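## Task

Finish with the pill organiser resting flat on its base on the table, Saturday's lid swung open to vertical or beyond, and every other lid clicked closed. It must stay that way without the robot holding anything in place; release the organiser and move the grippers away before ending.

## Robot and tools

Robot: two six-joint arms, left_arm and right_arm, each ending in a parallel two-finger gripper with a wrist camera. Bases in the scene frame: left_arm at (+0.011, +0.254, 0) m, quat_wxyz (+1.000, 0, 0, -0.031); right_arm at (-0.046, -0.362, 0) m, quat_wxyz (+0.997, 0, 0, -0.071). The names left and right are labels only, not sides of a picture.

Scene frame: origin on the table surface midway between the arms, +x out across the table, +y toward left_arm, +z up. All positions are in metres and all orientations are quaternions written w first (qw, qx, qy, qz). In the gripper's own frame the fingers extend along +z and close along y. The reported end_effector_position is the pinch point between the pads, roughly 1 cm short of the fingertips. Reported hand positions can be somewhat wrong, more so when an arm reaches far.

The row format (shared by both moving tools): one flat list of 16 numbers covering both arms, even when one arm is idle. Order: left_arm x, y, z, qw, qx, qy, qz, opening, then right_arm x, y, z, qw, qx, qy, qz, opening. The x, y, z and quaternion are an absolute target pose for that gripper in the scene frame, not an offset. Opening runs from -1 (closed) to +1 (fully open, 0.094 m). To hold an orientation steady, resend the identical quaternion each time rather than copying the slightly drifted one from the latest result. An arm meant to stay still should get its last reported full pose and its intended opening in every call.

execute_actions(actions): actions is a list of up to 15 actions; each action is a table of up to 15 rows, each row run for one step of 1/30 s. If fewer than 15 rows are given, the final row repeats until 15 steps pass. An empty list just returns state and images. Each step, the commanded pose is clamped to within 70 mm and 16 degrees of the measured pose, so a distant target needs several actions; after an action the arm travels at most to its last clamped pose. A target more than 0.6 m from the gripper's current position along any of its axes makes the action refused for both arms; if the first action is refused or any action is malformed, nothing in the call runs.

move(target, speed, blocking): target is one 16-number row as above, an absolute pose per arm. Both grippers travel straight lines toward their poses and arrive together, over 0.5 to 10 s (cut off at 10 s). speed is the path top speed in m/s, 0.002 to 0.5, default 0.25; rotation is capped at twice that in rad/s. The opening is applied at the start. Paths ignore obstacles and the other arm; grippers can lag, wander, or overshoot speed, especially near full stretch. Faster motion and targets set deeper past a contact mean harder impacts and pushes. blocking=false returns after 0.5 s while motion continues; then only wait or stop is allowed until a result shows the move ended. The result adds a move: line with the ending (done, off_target, moving, held, fault), any limits (paced = target clipped; held = a check blocked steps, after which the arm may jump faster), and each gripper's distance from its pose.

wait(seconds): 0 to 10; lets the scene run with last commands held; returns early if a running move finishes. stop(): brakes a running move; needs stopping distance, and fingers keep moving. zoom_image(camera, region): camera is one of cam_head_left, cam_head_right (896x504), cam_left_wrist, cam_right_wrist (504x504); region is [x0, y0, x1, y1] pixels from the top-left, at most 504 by 504. read_manual(section) returns only licence text. finished_scene(scene) ends the current scene (1 or 2) irreversibly and reports success; the goal state must already hold and persist.

Result lines: the state line gives each gripper's end_effector_position and end_effector_quat_wxyz; Hand target lines show where the controller is currently steering; grip_measured is finger opening on the command scale (the last Joint positions value is the opening in metres); pose unreachable means the clearance check altered or blocked that arm's command; FAULT and OVER-TEMPERATURE FAULT lines mean an arm stopped; MOTOR HOT warns from 75 °C. Calibration for the cameras is supplied; each scene's cameras may differ slightly.

Practical notes: joint friction can leave a gripper up to about 31 mm short, and tiny commands may not move it. Joint ranges (rad): waist -2.618 to 3.054, shoulder 0 to 3.142, elbow 0 to 3.142, wrist pitch and wrist yaw -1.571 to 1.571, wrist roll -2.094 to 2.094. To grip, command roughly 0.03 below grip_measured; holding loads heats motors, and at 90 °C an arm halts, at 100 °C it drops. Keep the arms from colliding or pushing on each other. Do not knock the organiser or anything else off the table, avoid slams, drops and heavy pushes, and expect occasional small disturbances to loose objects. Work deliberately but without wasted motion, then open the gripper and withdraw before finishing.

Each tool is called after "Request:" as name(argument=value, ...) on one line, values as JSON.

## Session

Request:
execute_actions(actions=[])

Scene clock: 0.00 s.
left_arm: end_effector_position=(+0.1794, +0.1848, +0.1171) grip_measured=+1.000 end_effector_quat_wxyz=(+0.010, +0.749, +0.663, +0.010) | right_arm: end_effector_position=(+0.3275, -0.2868, +0.2263) grip_measured=+1.000 end_effector_quat_wxyz=(+0.294, -0.462, +0.611, -0.572)
Joint positions: left_arm=[-0.339  1.197  0.971 -1.32  -0.009  1.292  0.094] | right_arm=[ 0.734  1.345  0.737  0.275  1.015 -1.458  0.094]
Joint velocities: left_arm=[ 0.007  0.002 -0.007  0.007 -0.022  0.022  0.   ] | right_arm=[-0.002 -0.002 -0.002 -0.007  0.022 -0.081  0.   ]
Hand target (left_arm): +0.179, +0.185, +0.117; +0.010, +0.749, +0.663, +0.010
Hand target (right_arm): +0.327, -0.287, +0.226; +0.294, -0.462, +0.611, -0.572
camera_calibration (this result's frames):
cam_left_wrist: T_world_to_cam=[[-0.994642, -0.103111, -0.00748449, 0.190323], [-0.0914054, 0.843282, 0.529641, -0.168356], [-0.0483002, 0.527487, -0.848189, 0.142939], [0, 0, 0, 1]] pos_world=[0.180819, 0.0861977, 0.211832]
cam_right_wrist: T_world_to_cam=[[0.14447, -0.194372, 0.970231, -0.320657], [-0.751793, -0.659093, -0.0200959, 0.10702], [0.643378, -0.72651, -0.241346, -0.276103], [0, 0, 0, 1]] pos_world=[0.30442, -0.192382, 0.246626]

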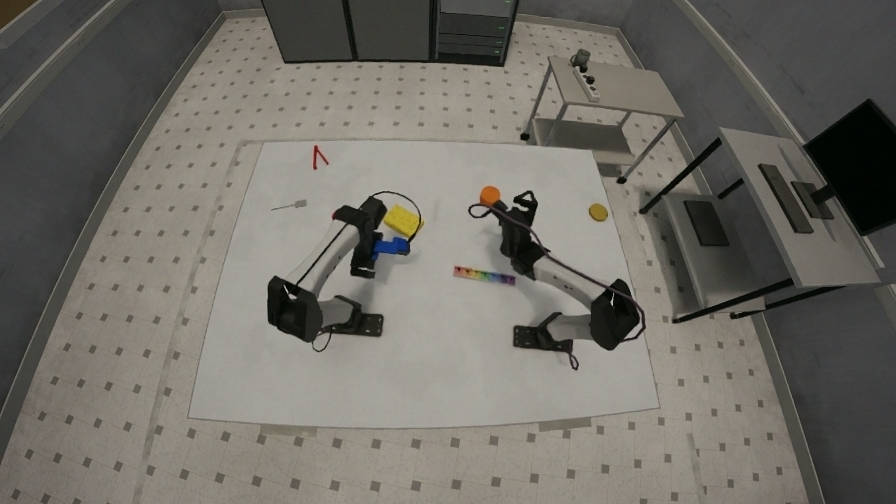

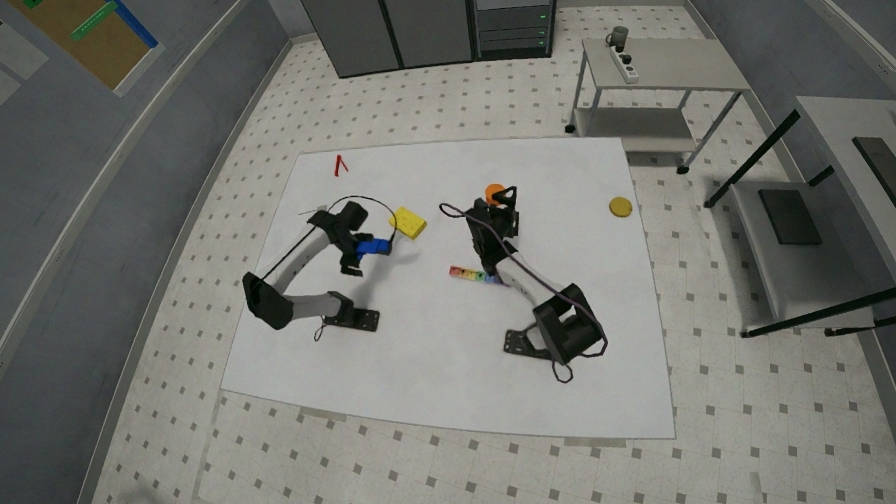

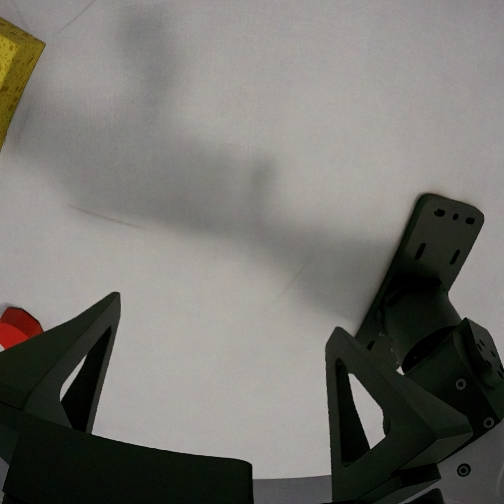

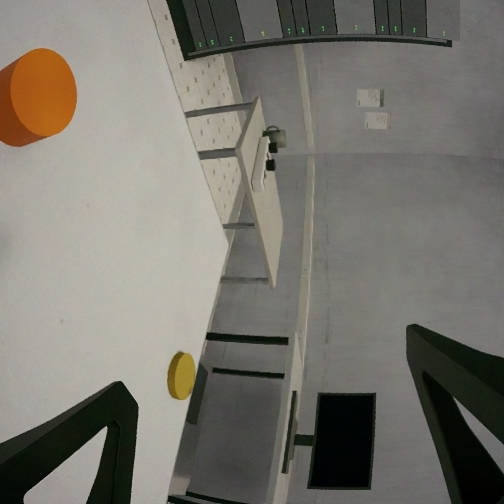

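Request:
move(target=[0.43,0.47,0.10,0,0.643,0.766,0,0.15,0.16,-0.177,0.10,0,-0.636,0.772,0,0.3])

Scene clock: 12.67 s.
left_arm: end_effector_position=(+0.4318, +0.4676, +0.1009) grip_measured=+0.152 end_effector_quat_wxyz=(-0.001, +0.644, +0.765, +0.014) | right_arm: end_effector_position=(+0.1610, -0.1706, +0.1006) grip_measured=+0.303 end_effector_quat_wxyz=(-0.017, +0.637, -0.770, -0.003)
Joint positions: left_arm=[ 0.527  2.437  2.447 -1.556 -0.012  1.864  0.054] | right_arm=[ 0.886  1.583  1.219 -1.173 -0.005 -0.639  0.061]
Joint velocities: left_arm=[ 0.007 -0.002  0.022 -0.081 -0.007 -0.051  0.   ] | right_arm=[ 0.007  0.022 -0.007 -0.022 -0.022 -0.007 -0.   ]
Hand target (left_arm): +0.430, +0.472, +0.102; -0.004, +0.643, +0.766, +0.013
Hand target (right_arm): +0.161, -0.173, +0.098; +0.005, -0.636, +0.772, +0.006
Off the commanded pose (left_arm): 0.003 m, 2 deg.
Off the commanded pose (right_arm): 0.007 m, 2 deg.
joint sent to its limit (left arm) — the command would take joint 4 (wrist pitch) past its lower limit, so that joint was sent only as far as its limit.
move: done
camera_calibration (this result's frames):
cam_left_wrist: T_world_to_cam=[[-0.922144, -0.386824, -0.00425711, 0.571477], [-0.326547, 0.772455, 0.544684, -0.242059], [-0.207408, 0.503667, -0.838631, 0.0710471], [0, 0, 0, 1]] pos_world=[0.462676, 0.372257, 0.193861]
cam_right_wrist: T_world_to_cam=[[0.889891, -0.454714, -0.0364643, -0.215183], [-0.414512, -0.839406, 0.351536, -0.0664955], [-0.190457, -0.297714, -0.935464, 0.162326], [0, 0, 0, 1]] pos_world=[0.194843, -0.105337, 0.167379]

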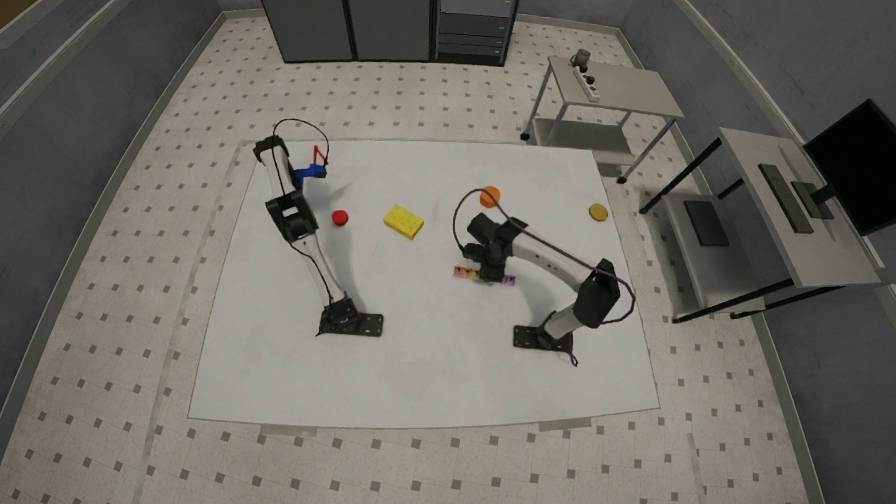

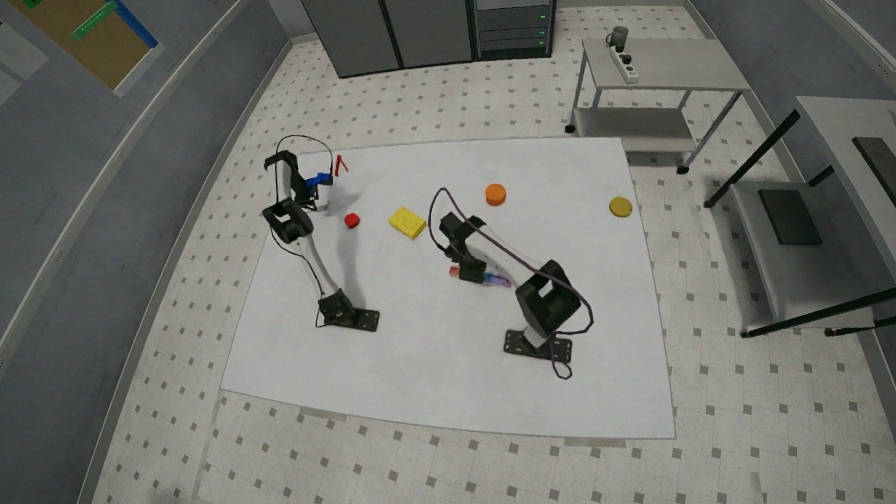

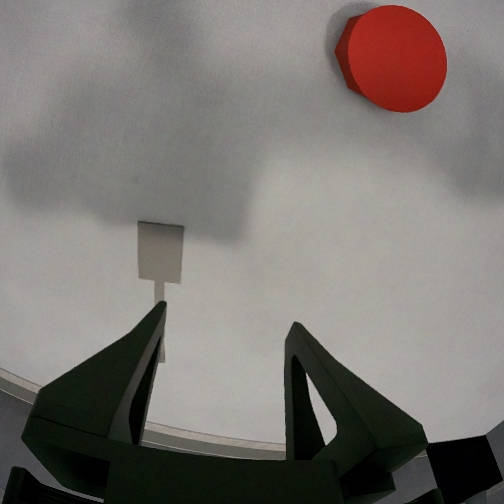

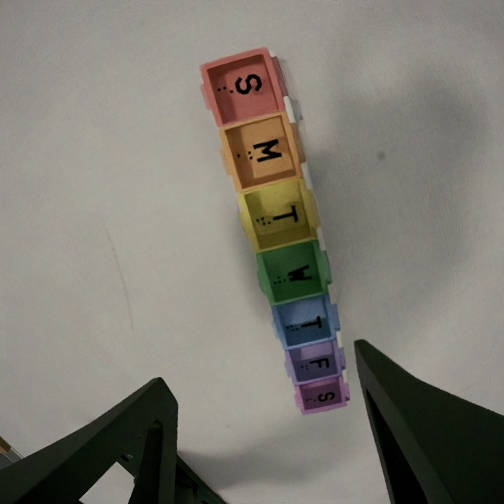

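Request:
move(target=[0.478,0.497,0.04,0,0.616,0.788,0,0.15,0.172,-0.178,0.05,0,-0.636,0.772,0,0.3], speed=0.1)

Scene clock: 17.40 s.
left_arm: end_effector_position=(+0.4789, +0.4912, +0.0379) grip_measured=+0.152 end_effector_quat_wxyz=(+0.009, +0.623, +0.781, +0.034) | right_arm: end_effector_position=(+0.1722, -0.1721, +0.0593) grip_measured=+0.303 end_effector_quat_wxyz=(-0.013, +0.638, -0.770, -0.003)
Joint positions: left_arm=[ 0.527  2.775  2.838 -1.564 -0.011  1.812  0.054] | right_arm=[ 0.855  1.651  1.123 -1.017 -0.005 -0.672  0.061]
Joint velocities: left_arm=[ 0.007  0.002 -0.017 -0.051  0.037  0.007 -0.001] | right_arm=[ 0.012 -0.007 -0.012  0.081 -0.081 -0.066 -0.001]
Hand target (left_arm): +0.478, +0.497, +0.040; +0.016, +0.616, +0.787, +0.035
Hand target (right_arm): +0.172, -0.179, +0.050; -0.000, -0.636, +0.772, -0.000
Off the commanded pose (left_arm): 0.006 m, 4 deg.
Off the commanded pose (right_arm): 0.011 m, 2 deg.
joint sent to its limit (left arm) — the command would take joint 4 (wrist pitch) past its lower limit, so that joint was sent only as far as its limit.
move: off_target (left_arm, right_arm)
camera_calibration (this result's frames):
cam_left_wrist: T_world_to_cam=[[-0.899763, -0.433558, -0.0495352, 0.637648], [-0.388535, 0.744258, 0.54325, -0.166958], [-0.198663, 0.508042, -0.838109, 0.00975991], [0, 0, 0, 1]] pos_world=[0.510802, 0.395759, 0.130466]
cam_right_wrist: T_world_to_cam=[[0.890371, -0.453551, -0.0391227, -0.2271], [-0.411193, -0.838133, 0.358403, -0.0493009], [-0.195344, -0.303025, -0.932747, 0.125121], [0, 0, 0, 1]] pos_world=[0.206373, -0.106407, 0.125491]

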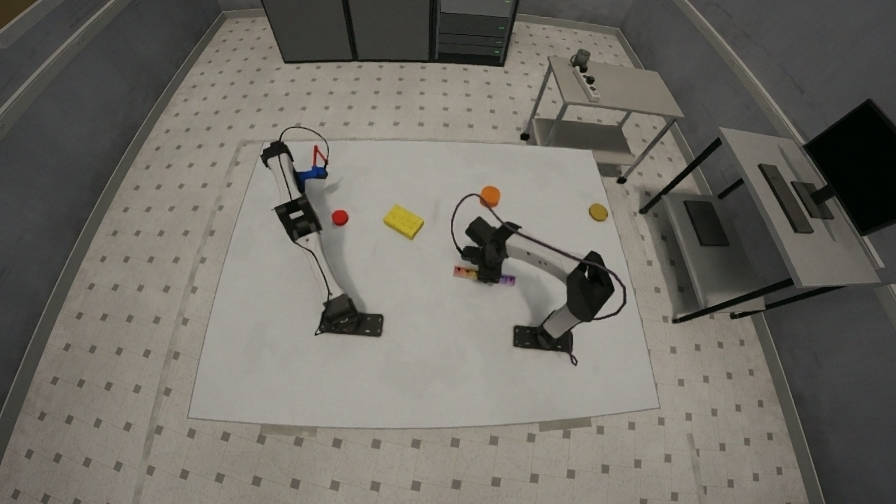

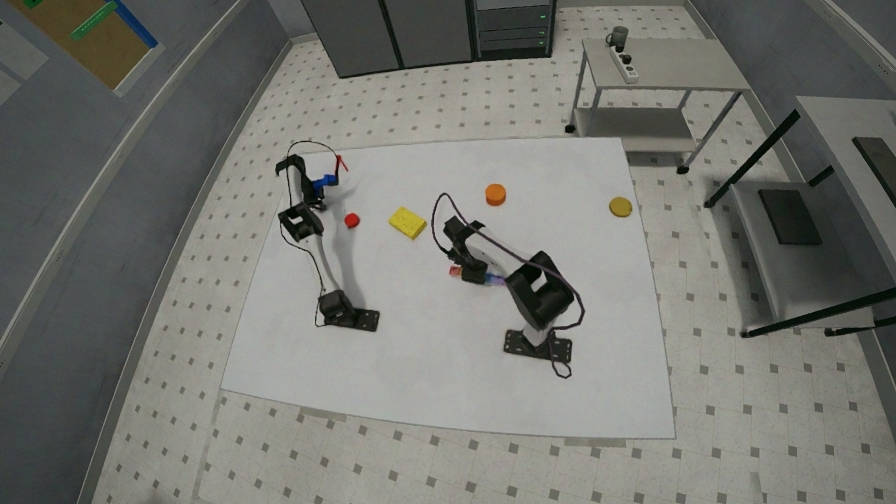

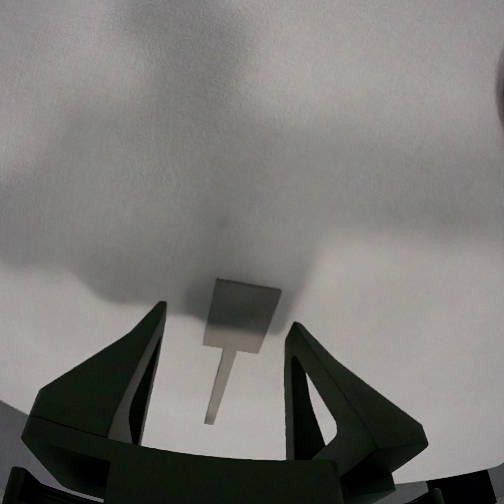

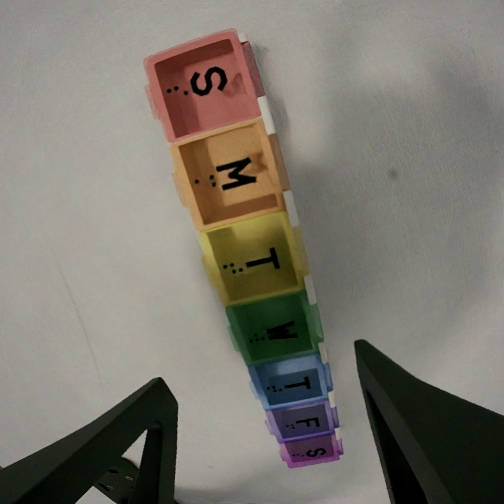

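Request:
move(target=[0.468,0.512,0.03,0,0.616,0.788,0,0.15,0.178,-0.18,0.006,0,-0.636,0.772,0,0.3], speed=0.05)

Request:
move(target=[0.468,0.512,0.008,0,0.616,0.788,0,0.15,0.178,-0.18,0.006,0,-0.636,0.772,0,-0.2], speed=0.03)

Scene clock: 20.23 s.
left_arm: end_effector_position=(+0.4682, +0.5083, +0.0293) grip_measured=+0.152 end_effector_quat_wxyz=(+0.005, +0.617, +0.786, +0.026) | right_arm: end_effector_position=(+0.1794, -0.1726, +0.0155) grip_measured=+0.303 end_effector_quat_wxyz=(-0.014, +0.638, -0.770, -0.003)
Joint positions: left_arm=[ 0.565  2.793  2.838 -1.564 -0.011  1.835  0.054] | right_arm=[ 0.838  1.731  1.028 -0.84  -0.005 -0.69   0.061]
Joint velocities: left_arm=[-0.017 -0.002 -0.002  0.022 -0.007 -0.022  0.001] | right_arm=[ 0.007 -0.002  0.002  0.037 -0.022 -0.066  0.001]
Hand target (left_arm): +0.468, +0.512, +0.030; +0.010, +0.616, +0.787, +0.027
Hand target (right_arm): +0.177, -0.180, +0.006; +0.000, -0.636, +0.772, +0.000
Off the commanded pose (left_arm): 0.004 m, 3 deg.
Off the commanded pose (right_arm): 0.012 m, 2 deg.
joint sent to its limit (left arm) — the command would take joint 4 (wrist pitch) past its lower limit, so that joint was sent only as far as its limit.
move: off_target (left_arm, right_arm)
camera_calibration (this result's frames):
cam_left_wrist: T_world_to_cam=[[-0.893507, -0.447902, -0.0320918, 0.63892], [-0.39145, 0.741886, 0.5444, -0.176657], [-0.220029, 0.498988, -0.838211, 0.00627598], [0, 0, 0, 1]] pos_world=[0.503108, 0.414101, 0.121937]
cam_right_wrist: T_world_to_cam=[[0.890936, -0.452521, -0.0381824, -0.235452], [-0.410695, -0.838754, 0.357522, -0.0313203], [-0.193812, -0.302848, -0.933124, 0.0853048], [0, 0, 0, 1]] pos_world=[0.213443, -0.106983, 0.0818075]

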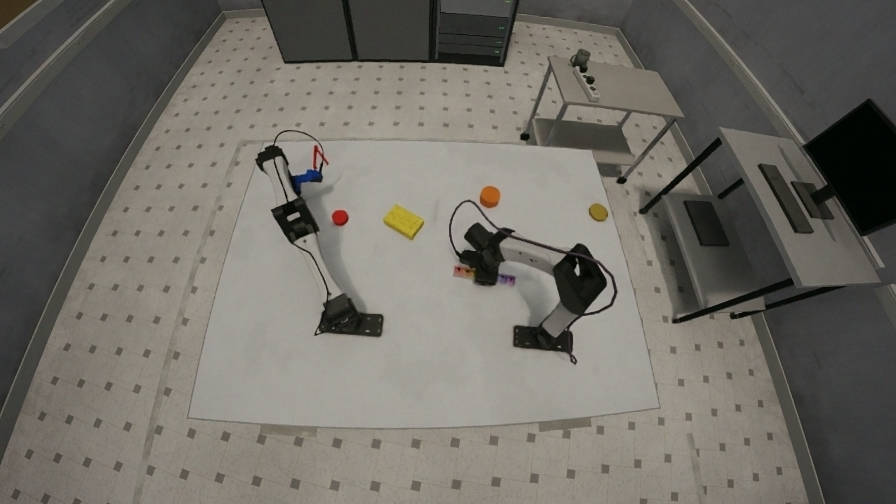

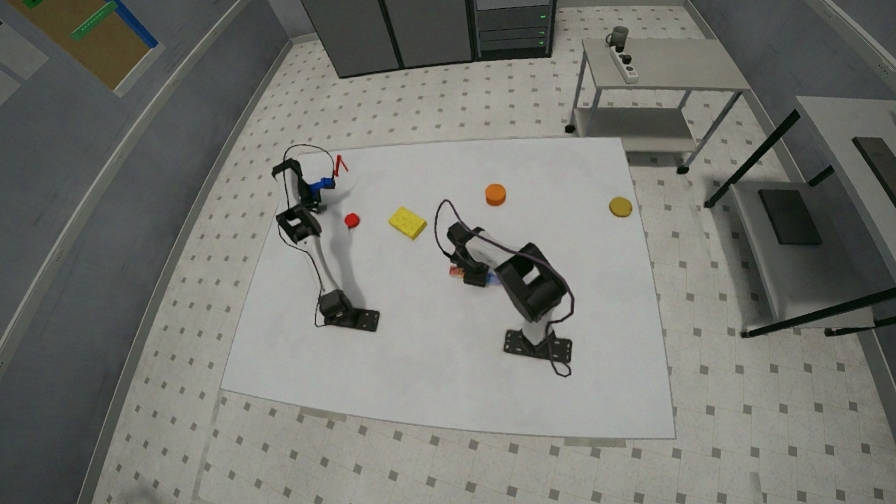

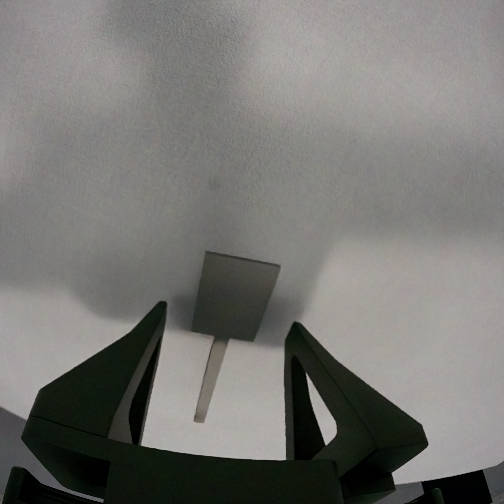

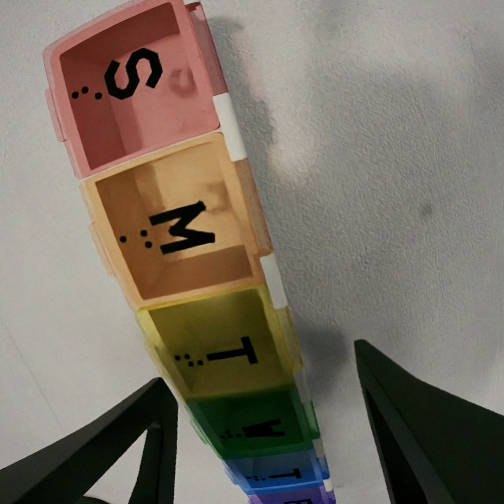

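Scene clock: 21.37 s.
left_arm: end_effector_position=(+0.4693, +0.5090, +0.0211) grip_measured=+0.152 end_effector_quat_wxyz=(+0.004, +0.618, +0.786, +0.023) | right_arm: end_effector_position=(+0.1794, -0.1726, +0.0155) grip_measured=-0.197 end_effector_quat_wxyz=(-0.014, +0.638, -0.770, -0.003)
Joint positions: left_arm=[ 0.565  2.824  2.867 -1.569 -0.011  1.836  0.054] | right_arm=[ 0.838  1.731  1.028 -0.84  -0.005 -0.69   0.038]
Joint velocities: left_arm=[ 0.007 -0.012  0.007  0.037 -0.007  0.007  0.001] | right_arm=[ 0.002  0.007 -0.007  0.037  0.066 -0.095  0.   ]
Hand target (left_arm): +0.467, +0.512, +0.008; +0.005, +0.616, +0.788, +0.013
Hand target (right_arm): +0.178, -0.180, +0.006; -0.000, -0.636, +0.772, +0.000
Off the commanded pose (left_arm): 0.014 m, 3 deg.
Off the commanded pose (right_arm): 0.012 m, 2 deg.
elbow stopped short (left arm): the move would have taken joint 3 (elbow) straighter than the controller allows; a more bent joint 3 avoids this.
move: off_target (left_arm, right_arm)
camera_calibration (this result's frames):
cam_left_wrist: T_world_to_cam=[[-0.893833, -0.447646, -0.0259903, 0.639831], [-0.388249, 0.74363, 0.544313, -0.174626], [-0.224333, 0.496616, -0.838479, 0.00261523], [0, 0, 0, 1]] pos_world=[0.50469, 0.414976, 0.113874]
cam_right_wrist: T_world_to_cam=[[0.890936, -0.452521, -0.0381824, -0.235452], [-0.410695, -0.838754, 0.357522, -0.0313203], [-0.193812, -0.302848, -0.933124, 0.0853048], [0, 0, 0, 1]] pos_world=[0.213443, -0.106983, 0.0818075]

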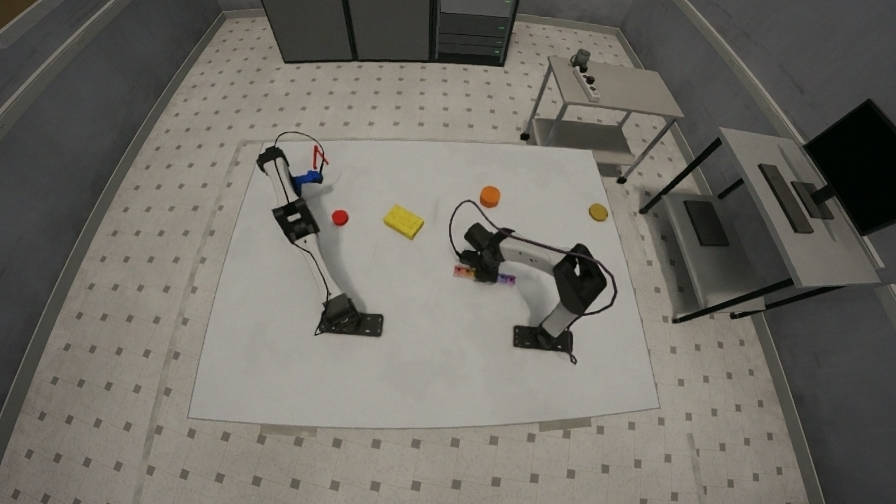

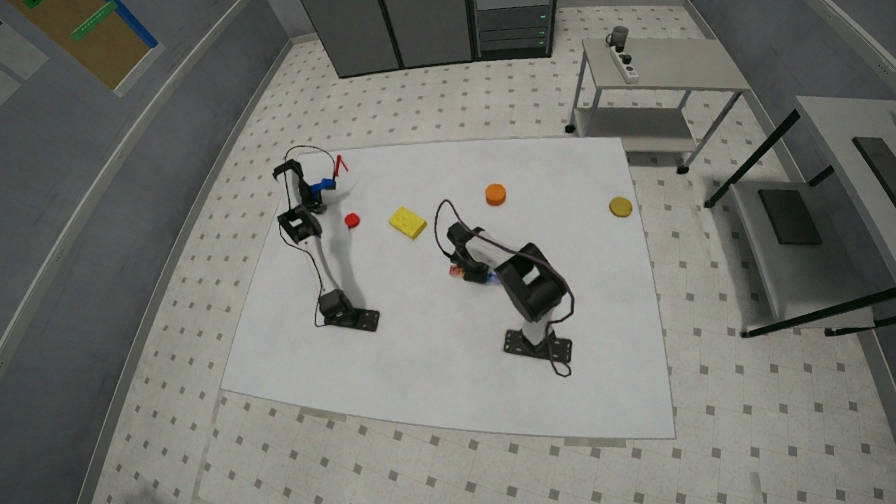

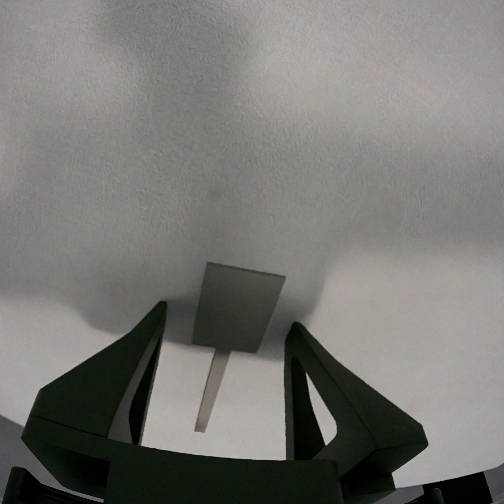

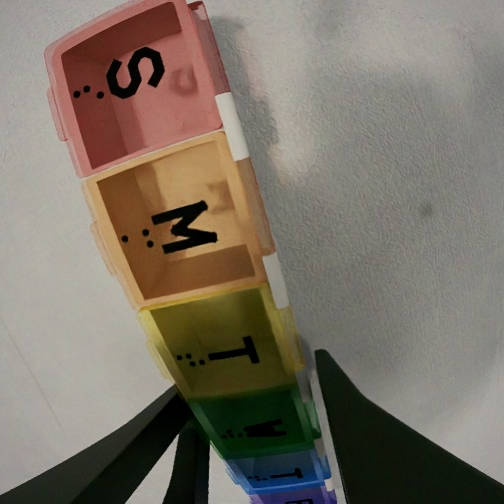

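Request:
execute_actions(actions=[[[0.468,0.512,0.008,0,0.616,0.788,0,-0.25,0.178,-0.18,0.006,0,-0.636,0.772,0,-0.4]],[[0.468,0.512,0.008,0,0.616,0.788,0,-0.5,0.178,-0.18,0.006,0,-0.636,0.772,0,-0.4]],[[0.468,0.512,0.008,0,0.616,0.788,0,-0.5,0.178,-0.18,0.006,0,-0.636,0.772,0,-0.4]]])

Request:
move(target=[0.42,0.46,0.08,0,0.616,0.788,0,-0.5,0.178,-0.175,0.035,0,-0.636,0.772,0,-0.4], speed=0.08)

Scene clock: 24.23 s.
left_arm: end_effector_position=(+0.4693, +0.5089, +0.0209) grip_measured=-0.414 end_effector_quat_wxyz=(+0.004, +0.618, +0.786, +0.023) | right_arm: end_effector_position=(+0.1795, -0.1726, +0.0155) grip_measured=-0.305 end_effector_quat_wxyz=(-0.014, +0.638, -0.770, -0.003)
Joint positions: left_arm=[ 0.565  2.824  2.867 -1.569 -0.011  1.836  0.028] | right_arm=[ 0.838  1.731  1.028 -0.839 -0.005 -0.69   0.033]
Joint velocities: left_arm=[ 0.007 -0.002  0.022 -0.066  0.066  0.051 -0.001] | right_arm=[ 0.032  0.007 -0.007  0.037 -0.037 -0.022 -0.   ]
Hand target (left_arm): +0.467, +0.512, +0.008; +0.005, +0.616, +0.788, +0.013
Hand target (right_arm): +0.178, -0.180, +0.006; -0.000, -0.636, +0.772, +0.000
Off the commanded pose (left_arm): 0.013 m, 3 deg.
Off the commanded pose (right_arm): 0.012 m, 2 deg.
elbow stopped short (left arm): the move would have taken joint 3 (elbow) straighter than the controller allows; a more bent joint 3 avoids this.
camera_calibration (this result's frames):
cam_left_wrist: T_world_to_cam=[[-0.894015, -0.447303, -0.0256192, 0.639696], [-0.387864, 0.744059, 0.544001, -0.174858], [-0.224271, 0.496282, -0.838693, 0.00263594], [0, 0, 0, 1]] pos_world=[0.504668, 0.414935, 0.113722]
cam_right_wrist: T_world_to_cam=[[0.890947, -0.452512, -0.0380318, -0.235492], [-0.4108, -0.838841, 0.357197, -0.0312325], [-0.193538, -0.30262, -0.933255, 0.0853316], [0, 0, 0, 1]] pos_world=[0.213495, -0.106939, 0.0818361]

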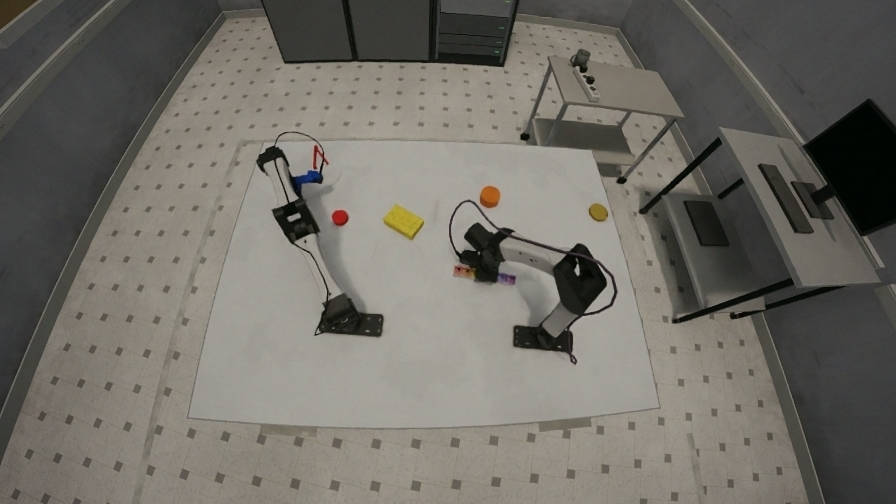

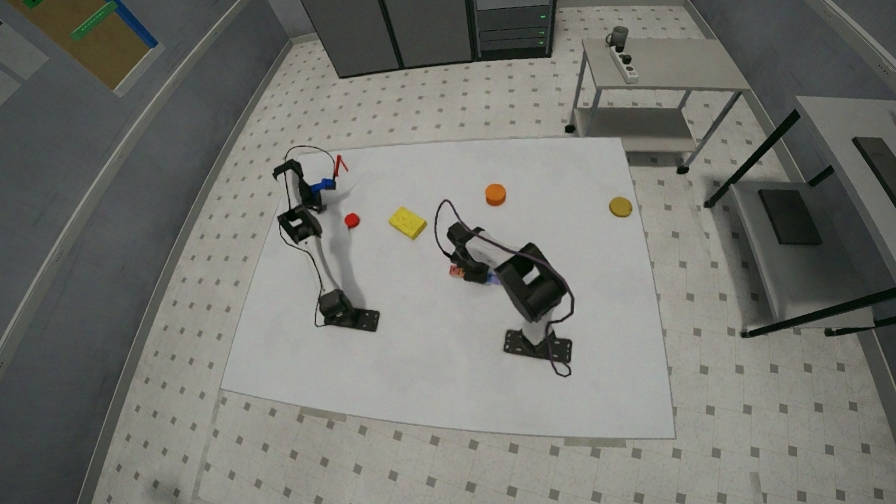

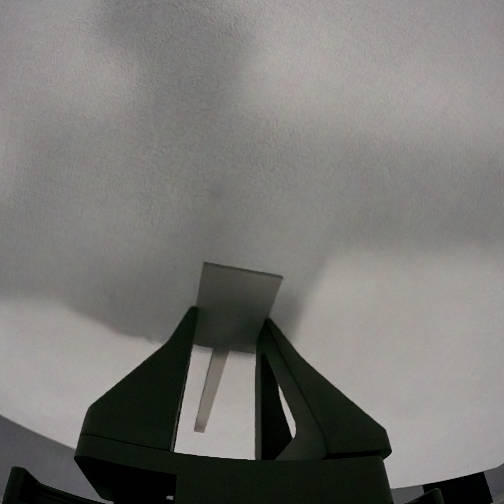

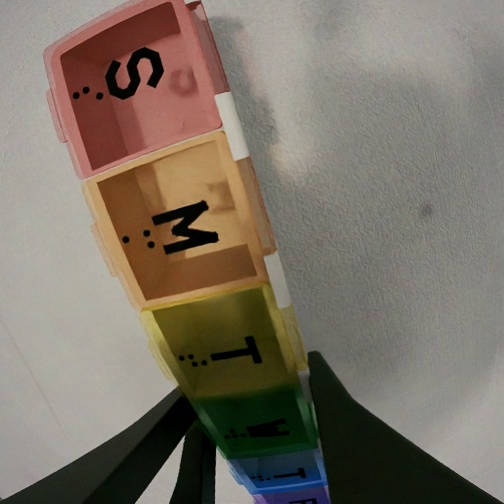

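Scene clock: 25.73 s.
left_arm: end_effector_position=(+0.4160, +0.4656, +0.0714) grip_measured=-0.414 end_effector_quat_wxyz=(-0.009, +0.614, +0.789, -0.009) | right_arm: end_effector_position=(+0.1755, -0.1759, +0.0269) grip_measured=-0.305 end_effector_quat_wxyz=(+0.008, +0.638, -0.770, -0.003)
Joint positions: left_arm=[ 0.539  2.382  2.229 -1.442 -0.009  1.8    0.028] | right_arm=[ 0.838  1.731  1.078 -0.932 -0.005 -0.689  0.033]
Joint velocities: left_arm=[ 0.002  0.012 -0.037  0.051  0.007 -0.007  0.   ] | right_arm=[ 0.002 -0.002 -0.002 -0.051 -0.051  0.007  0.   ]
Hand target (left_arm): +0.420, +0.460, +0.079; +0.000, +0.616, +0.788, -0.000
Hand target (right_arm): +0.178, -0.175, +0.035; +0.000, -0.636, +0.772, +0.000
Off the commanded pose (left_arm): 0.011 m, 2 deg.
Off the commanded pose (right_arm): 0.009 m, 1 deg.
move: off_target (left_arm)
camera_calibration (this result's frames):
cam_left_wrist: T_world_to_cam=[[-0.888804, -0.45616, 0.0441131, 0.570939], [-0.36278, 0.759124, 0.540482, -0.208015], [-0.280034, 0.464379, -0.840198, 0.0926518], [0, 0, 0, 1]] pos_world=[0.457935, 0.375324, 0.165089]
cam_right_wrist: T_world_to_cam=[[0.88906, -0.454475, -0.054995, -0.232549], [-0.399001, -0.82817, 0.393616, -0.040929], [-0.224434, -0.328005, -0.917629, 0.0946603], [0, 0, 0, 1]] pos_world=[0.211664, -0.108535, 0.0901843]

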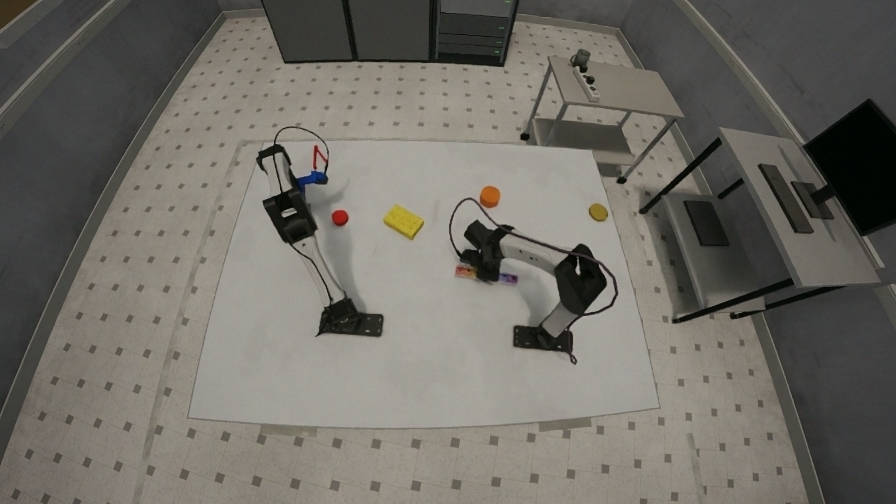

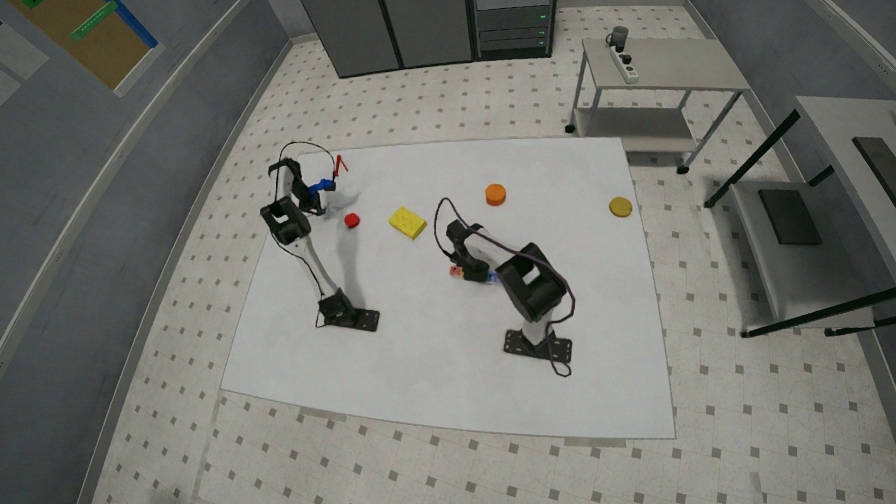

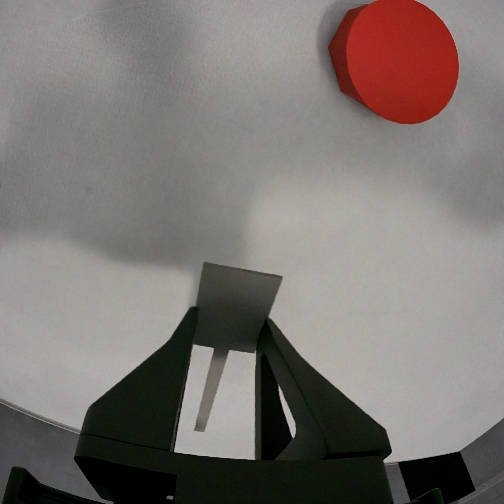

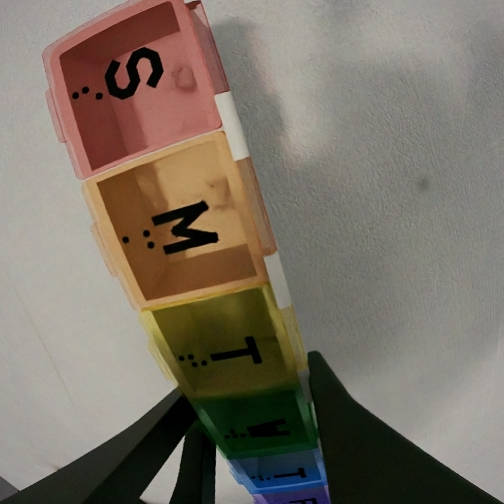

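Request:
move(target=[0.30,0.15,0.13,0,0.707,0.707,0,-0.5,0.30,-0.135,0.035,0,0,1,0,-0.4], speed=0.2)

Request:
move(target=[0.21,-0.06,0.07,0,0.866,0.5,0,-0.5,0.30,-0.135,0.0,0,0,1,0,-0.4], speed=0.12)

Scene clock: 33.93 s.
left_arm: end_effector_position=(+0.3040, +0.1496, +0.1215) grip_measured=-0.414 end_effector_quat_wxyz=(-0.000, +0.707, +0.707, -0.005) | right_arm: end_effector_position=(+0.2980, -0.1319, +0.0377) grip_measured=-0.305 end_effector_quat_wxyz=(+0.008, -0.011, +1.000, +0.008)
Joint positions: left_arm=[-0.277  1.723  1.455 -1.307  0.009  1.232  0.028] | right_arm=[ 0.731  2.138  1.688 -1.098 -0.004  0.566  0.033]
Joint velocities: left_arm=[-0.007 -0.002 -0.007 -0.037 -0.051 -0.051  0.   ] | right_arm=[-0.002  0.007  0.007 -0.037  0.007  0.007  0.001]
Hand target (left_arm): +0.299, +0.148, +0.129; +0.007, +0.707, +0.707, -0.005
Hand target (right_arm): +0.301, -0.137, +0.033; +0.001, -0.000, +1.000, -0.000
Off the commanded pose (left_arm): 0.009 m, 1 deg.
Off the commanded pose (right_arm): 0.005 m, 2 deg.
move: done
camera_calibration (this result's frames):
cam_left_wrist: T_world_to_cam=[[-0.974286, -0.223558, 0.0280807, 0.31816], [-0.17534, 0.830549, 0.528625, -0.102034], [-0.141501, 0.510109, -0.848391, 0.202159], [0, 0, 0, 1]] pos_world=[0.320694, 0.0527479, 0.216514]
cam_right_wrist: T_world_to_cam=[[-0.259534, -0.963665, -0.0631829, -0.0453933], [-0.902332, 0.218661, 0.371464, 0.329057], [-0.344151, 0.153419, -0.926295, 0.24601], [0, 0, 0, 1]] pos_world=[0.369802, -0.153439, 0.102777]

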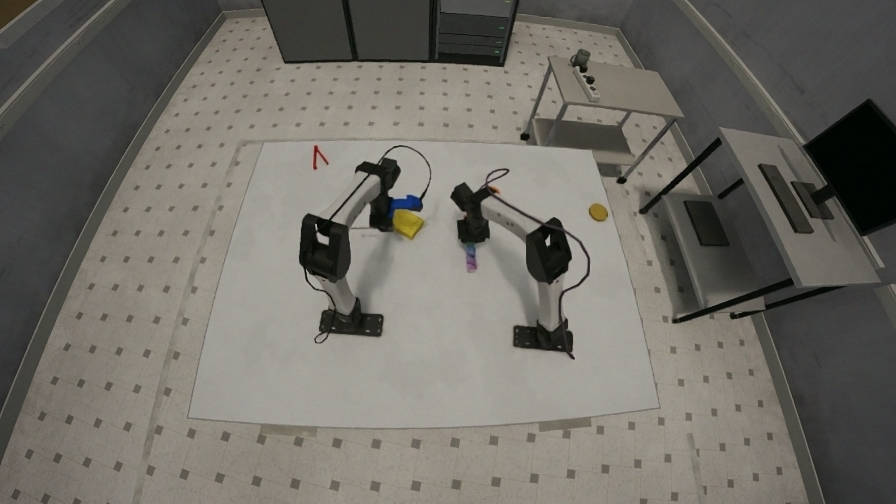

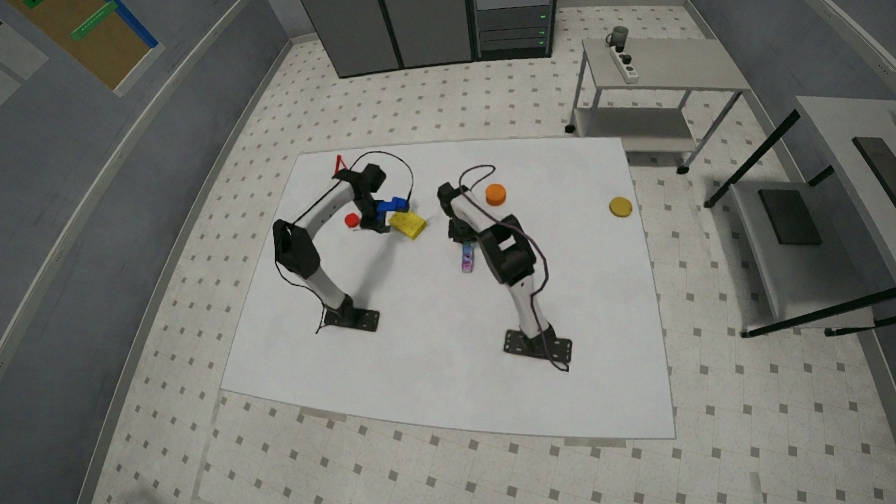

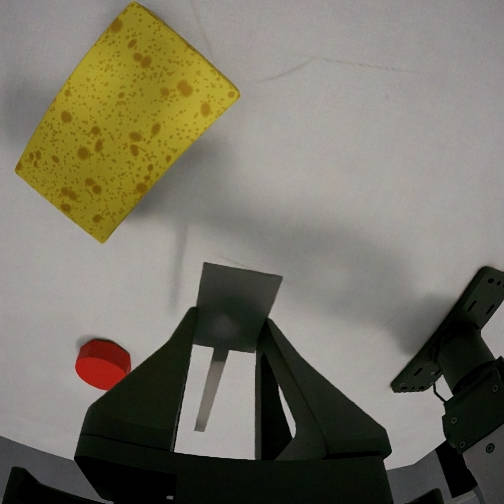

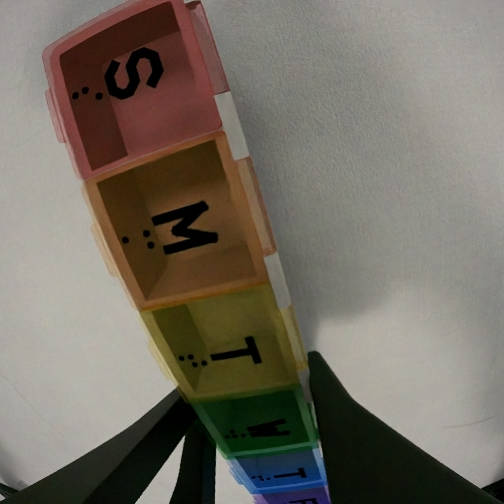

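Scene clock: 36.37 s.
left_arm: end_effector_position=(+0.2362, +0.0209, +0.0870) grip_measured=-0.414 end_effector_quat_wxyz=(-0.011, +0.818, +0.575, -0.007) | right_arm: end_effector_position=(+0.3022, -0.1291, +0.0152) grip_measured=-0.305 end_effector_quat_wxyz=(+0.011, -0.007, +1.000, +0.010)
Joint positions: left_arm=[-0.737  1.804  1.414 -1.206  0.01   1.119  0.028] | right_arm=[ 0.731  2.173  1.651 -1.019 -0.004  0.573  0.033]
Joint velocities: left_arm=[ 0.007  0.002 -0.012  0.066 -0.007 -0.11   0.001] | right_arm=[ 0.027 -0.002 -0.002 -0.037 -0.007  0.007 -0.   ]
Hand target (left_arm): +0.238, +0.023, +0.088; -0.010, +0.816, +0.577, -0.006
Hand target (right_arm): +0.299, -0.135, +0.000; -0.000, +0.000, +1.000, +0.000
Off the commanded pose (left_arm): 0.087 m, 10 deg; position clipped at the last step of the last action.
Off the commanded pose (right_arm): 0.016 m, 2 deg.
move: held (left_arm), off_target (right_arm); limits=paced,held; held on 28 of 73 steps (left_arm), including the last (left_arm)
pose unreachable (left arm): on one or more control steps of this call, first in action 0 (counted from 0), this arm could not follow its commanded pose, so it was not sent that pose on those steps. On the call's last step it was still not sent that pose. It may still have moved: this result reports where it is.
cause: the commanded pose would bring a part of the arm too close to another arm (this arm's wrist (the part past joint 4) and the other arm's wrist (the part past joint 4)).
camera_calibration (this result's frames):
cam_left_wrist: T_world_to_cam=[[-0.991722, 0.120315, 0.0448476, 0.219765], [0.125411, 0.832678, 0.53937, -0.0607871], [0.0275508, 0.540529, -0.840874, 0.187775], [0, 0, 0, 1]] pos_world=[0.220396, -0.0773228, 0.180826]
cam_right_wrist: T_world_to_cam=[[-0.266119, -0.961486, -0.0687375, -0.0406734], [-0.902909, 0.223666, 0.367054, 0.341464], [-0.337543, 0.159744, -0.927657, 0.225062], [0, 0, 0, 1]] pos_world=[0.373455, -0.151433, 0.0806488]

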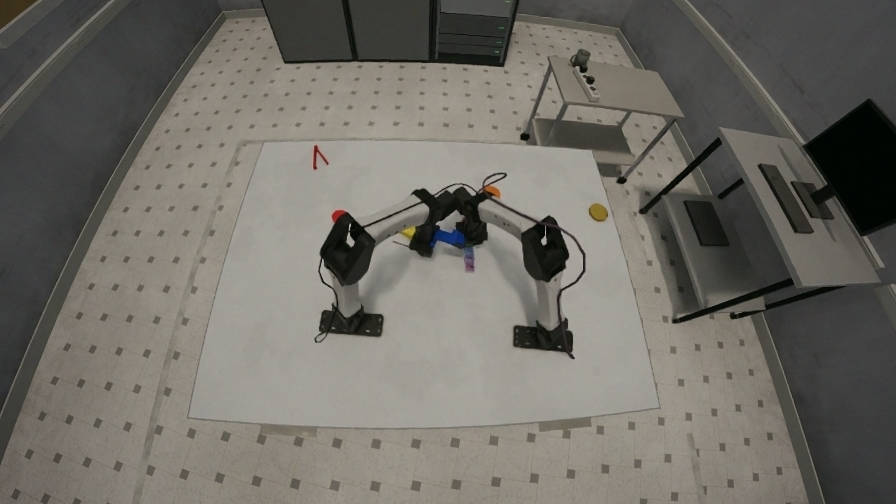

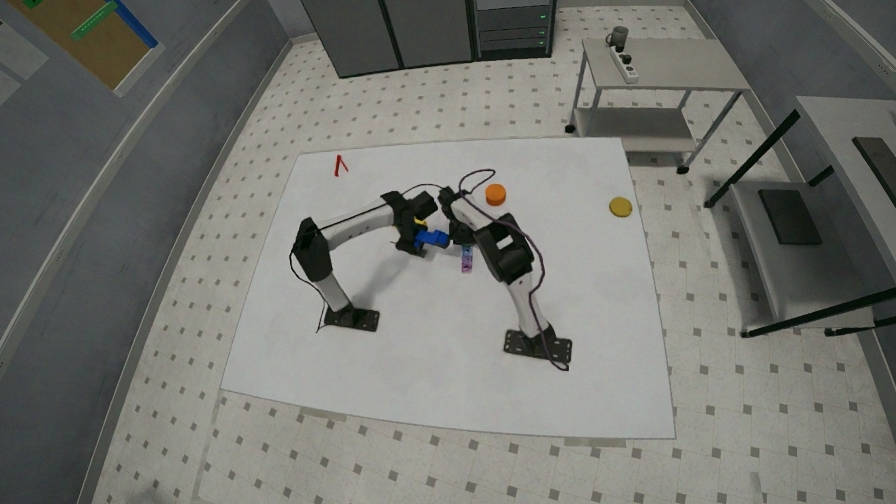

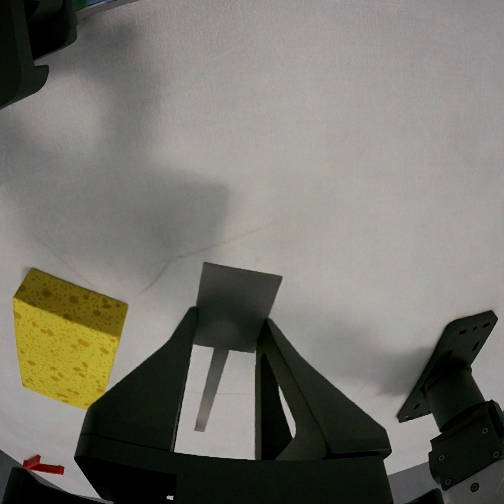

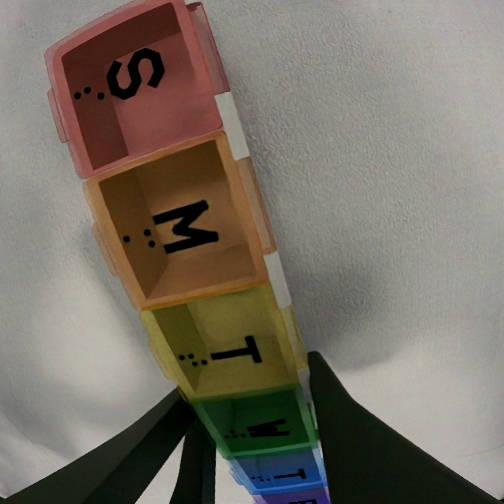

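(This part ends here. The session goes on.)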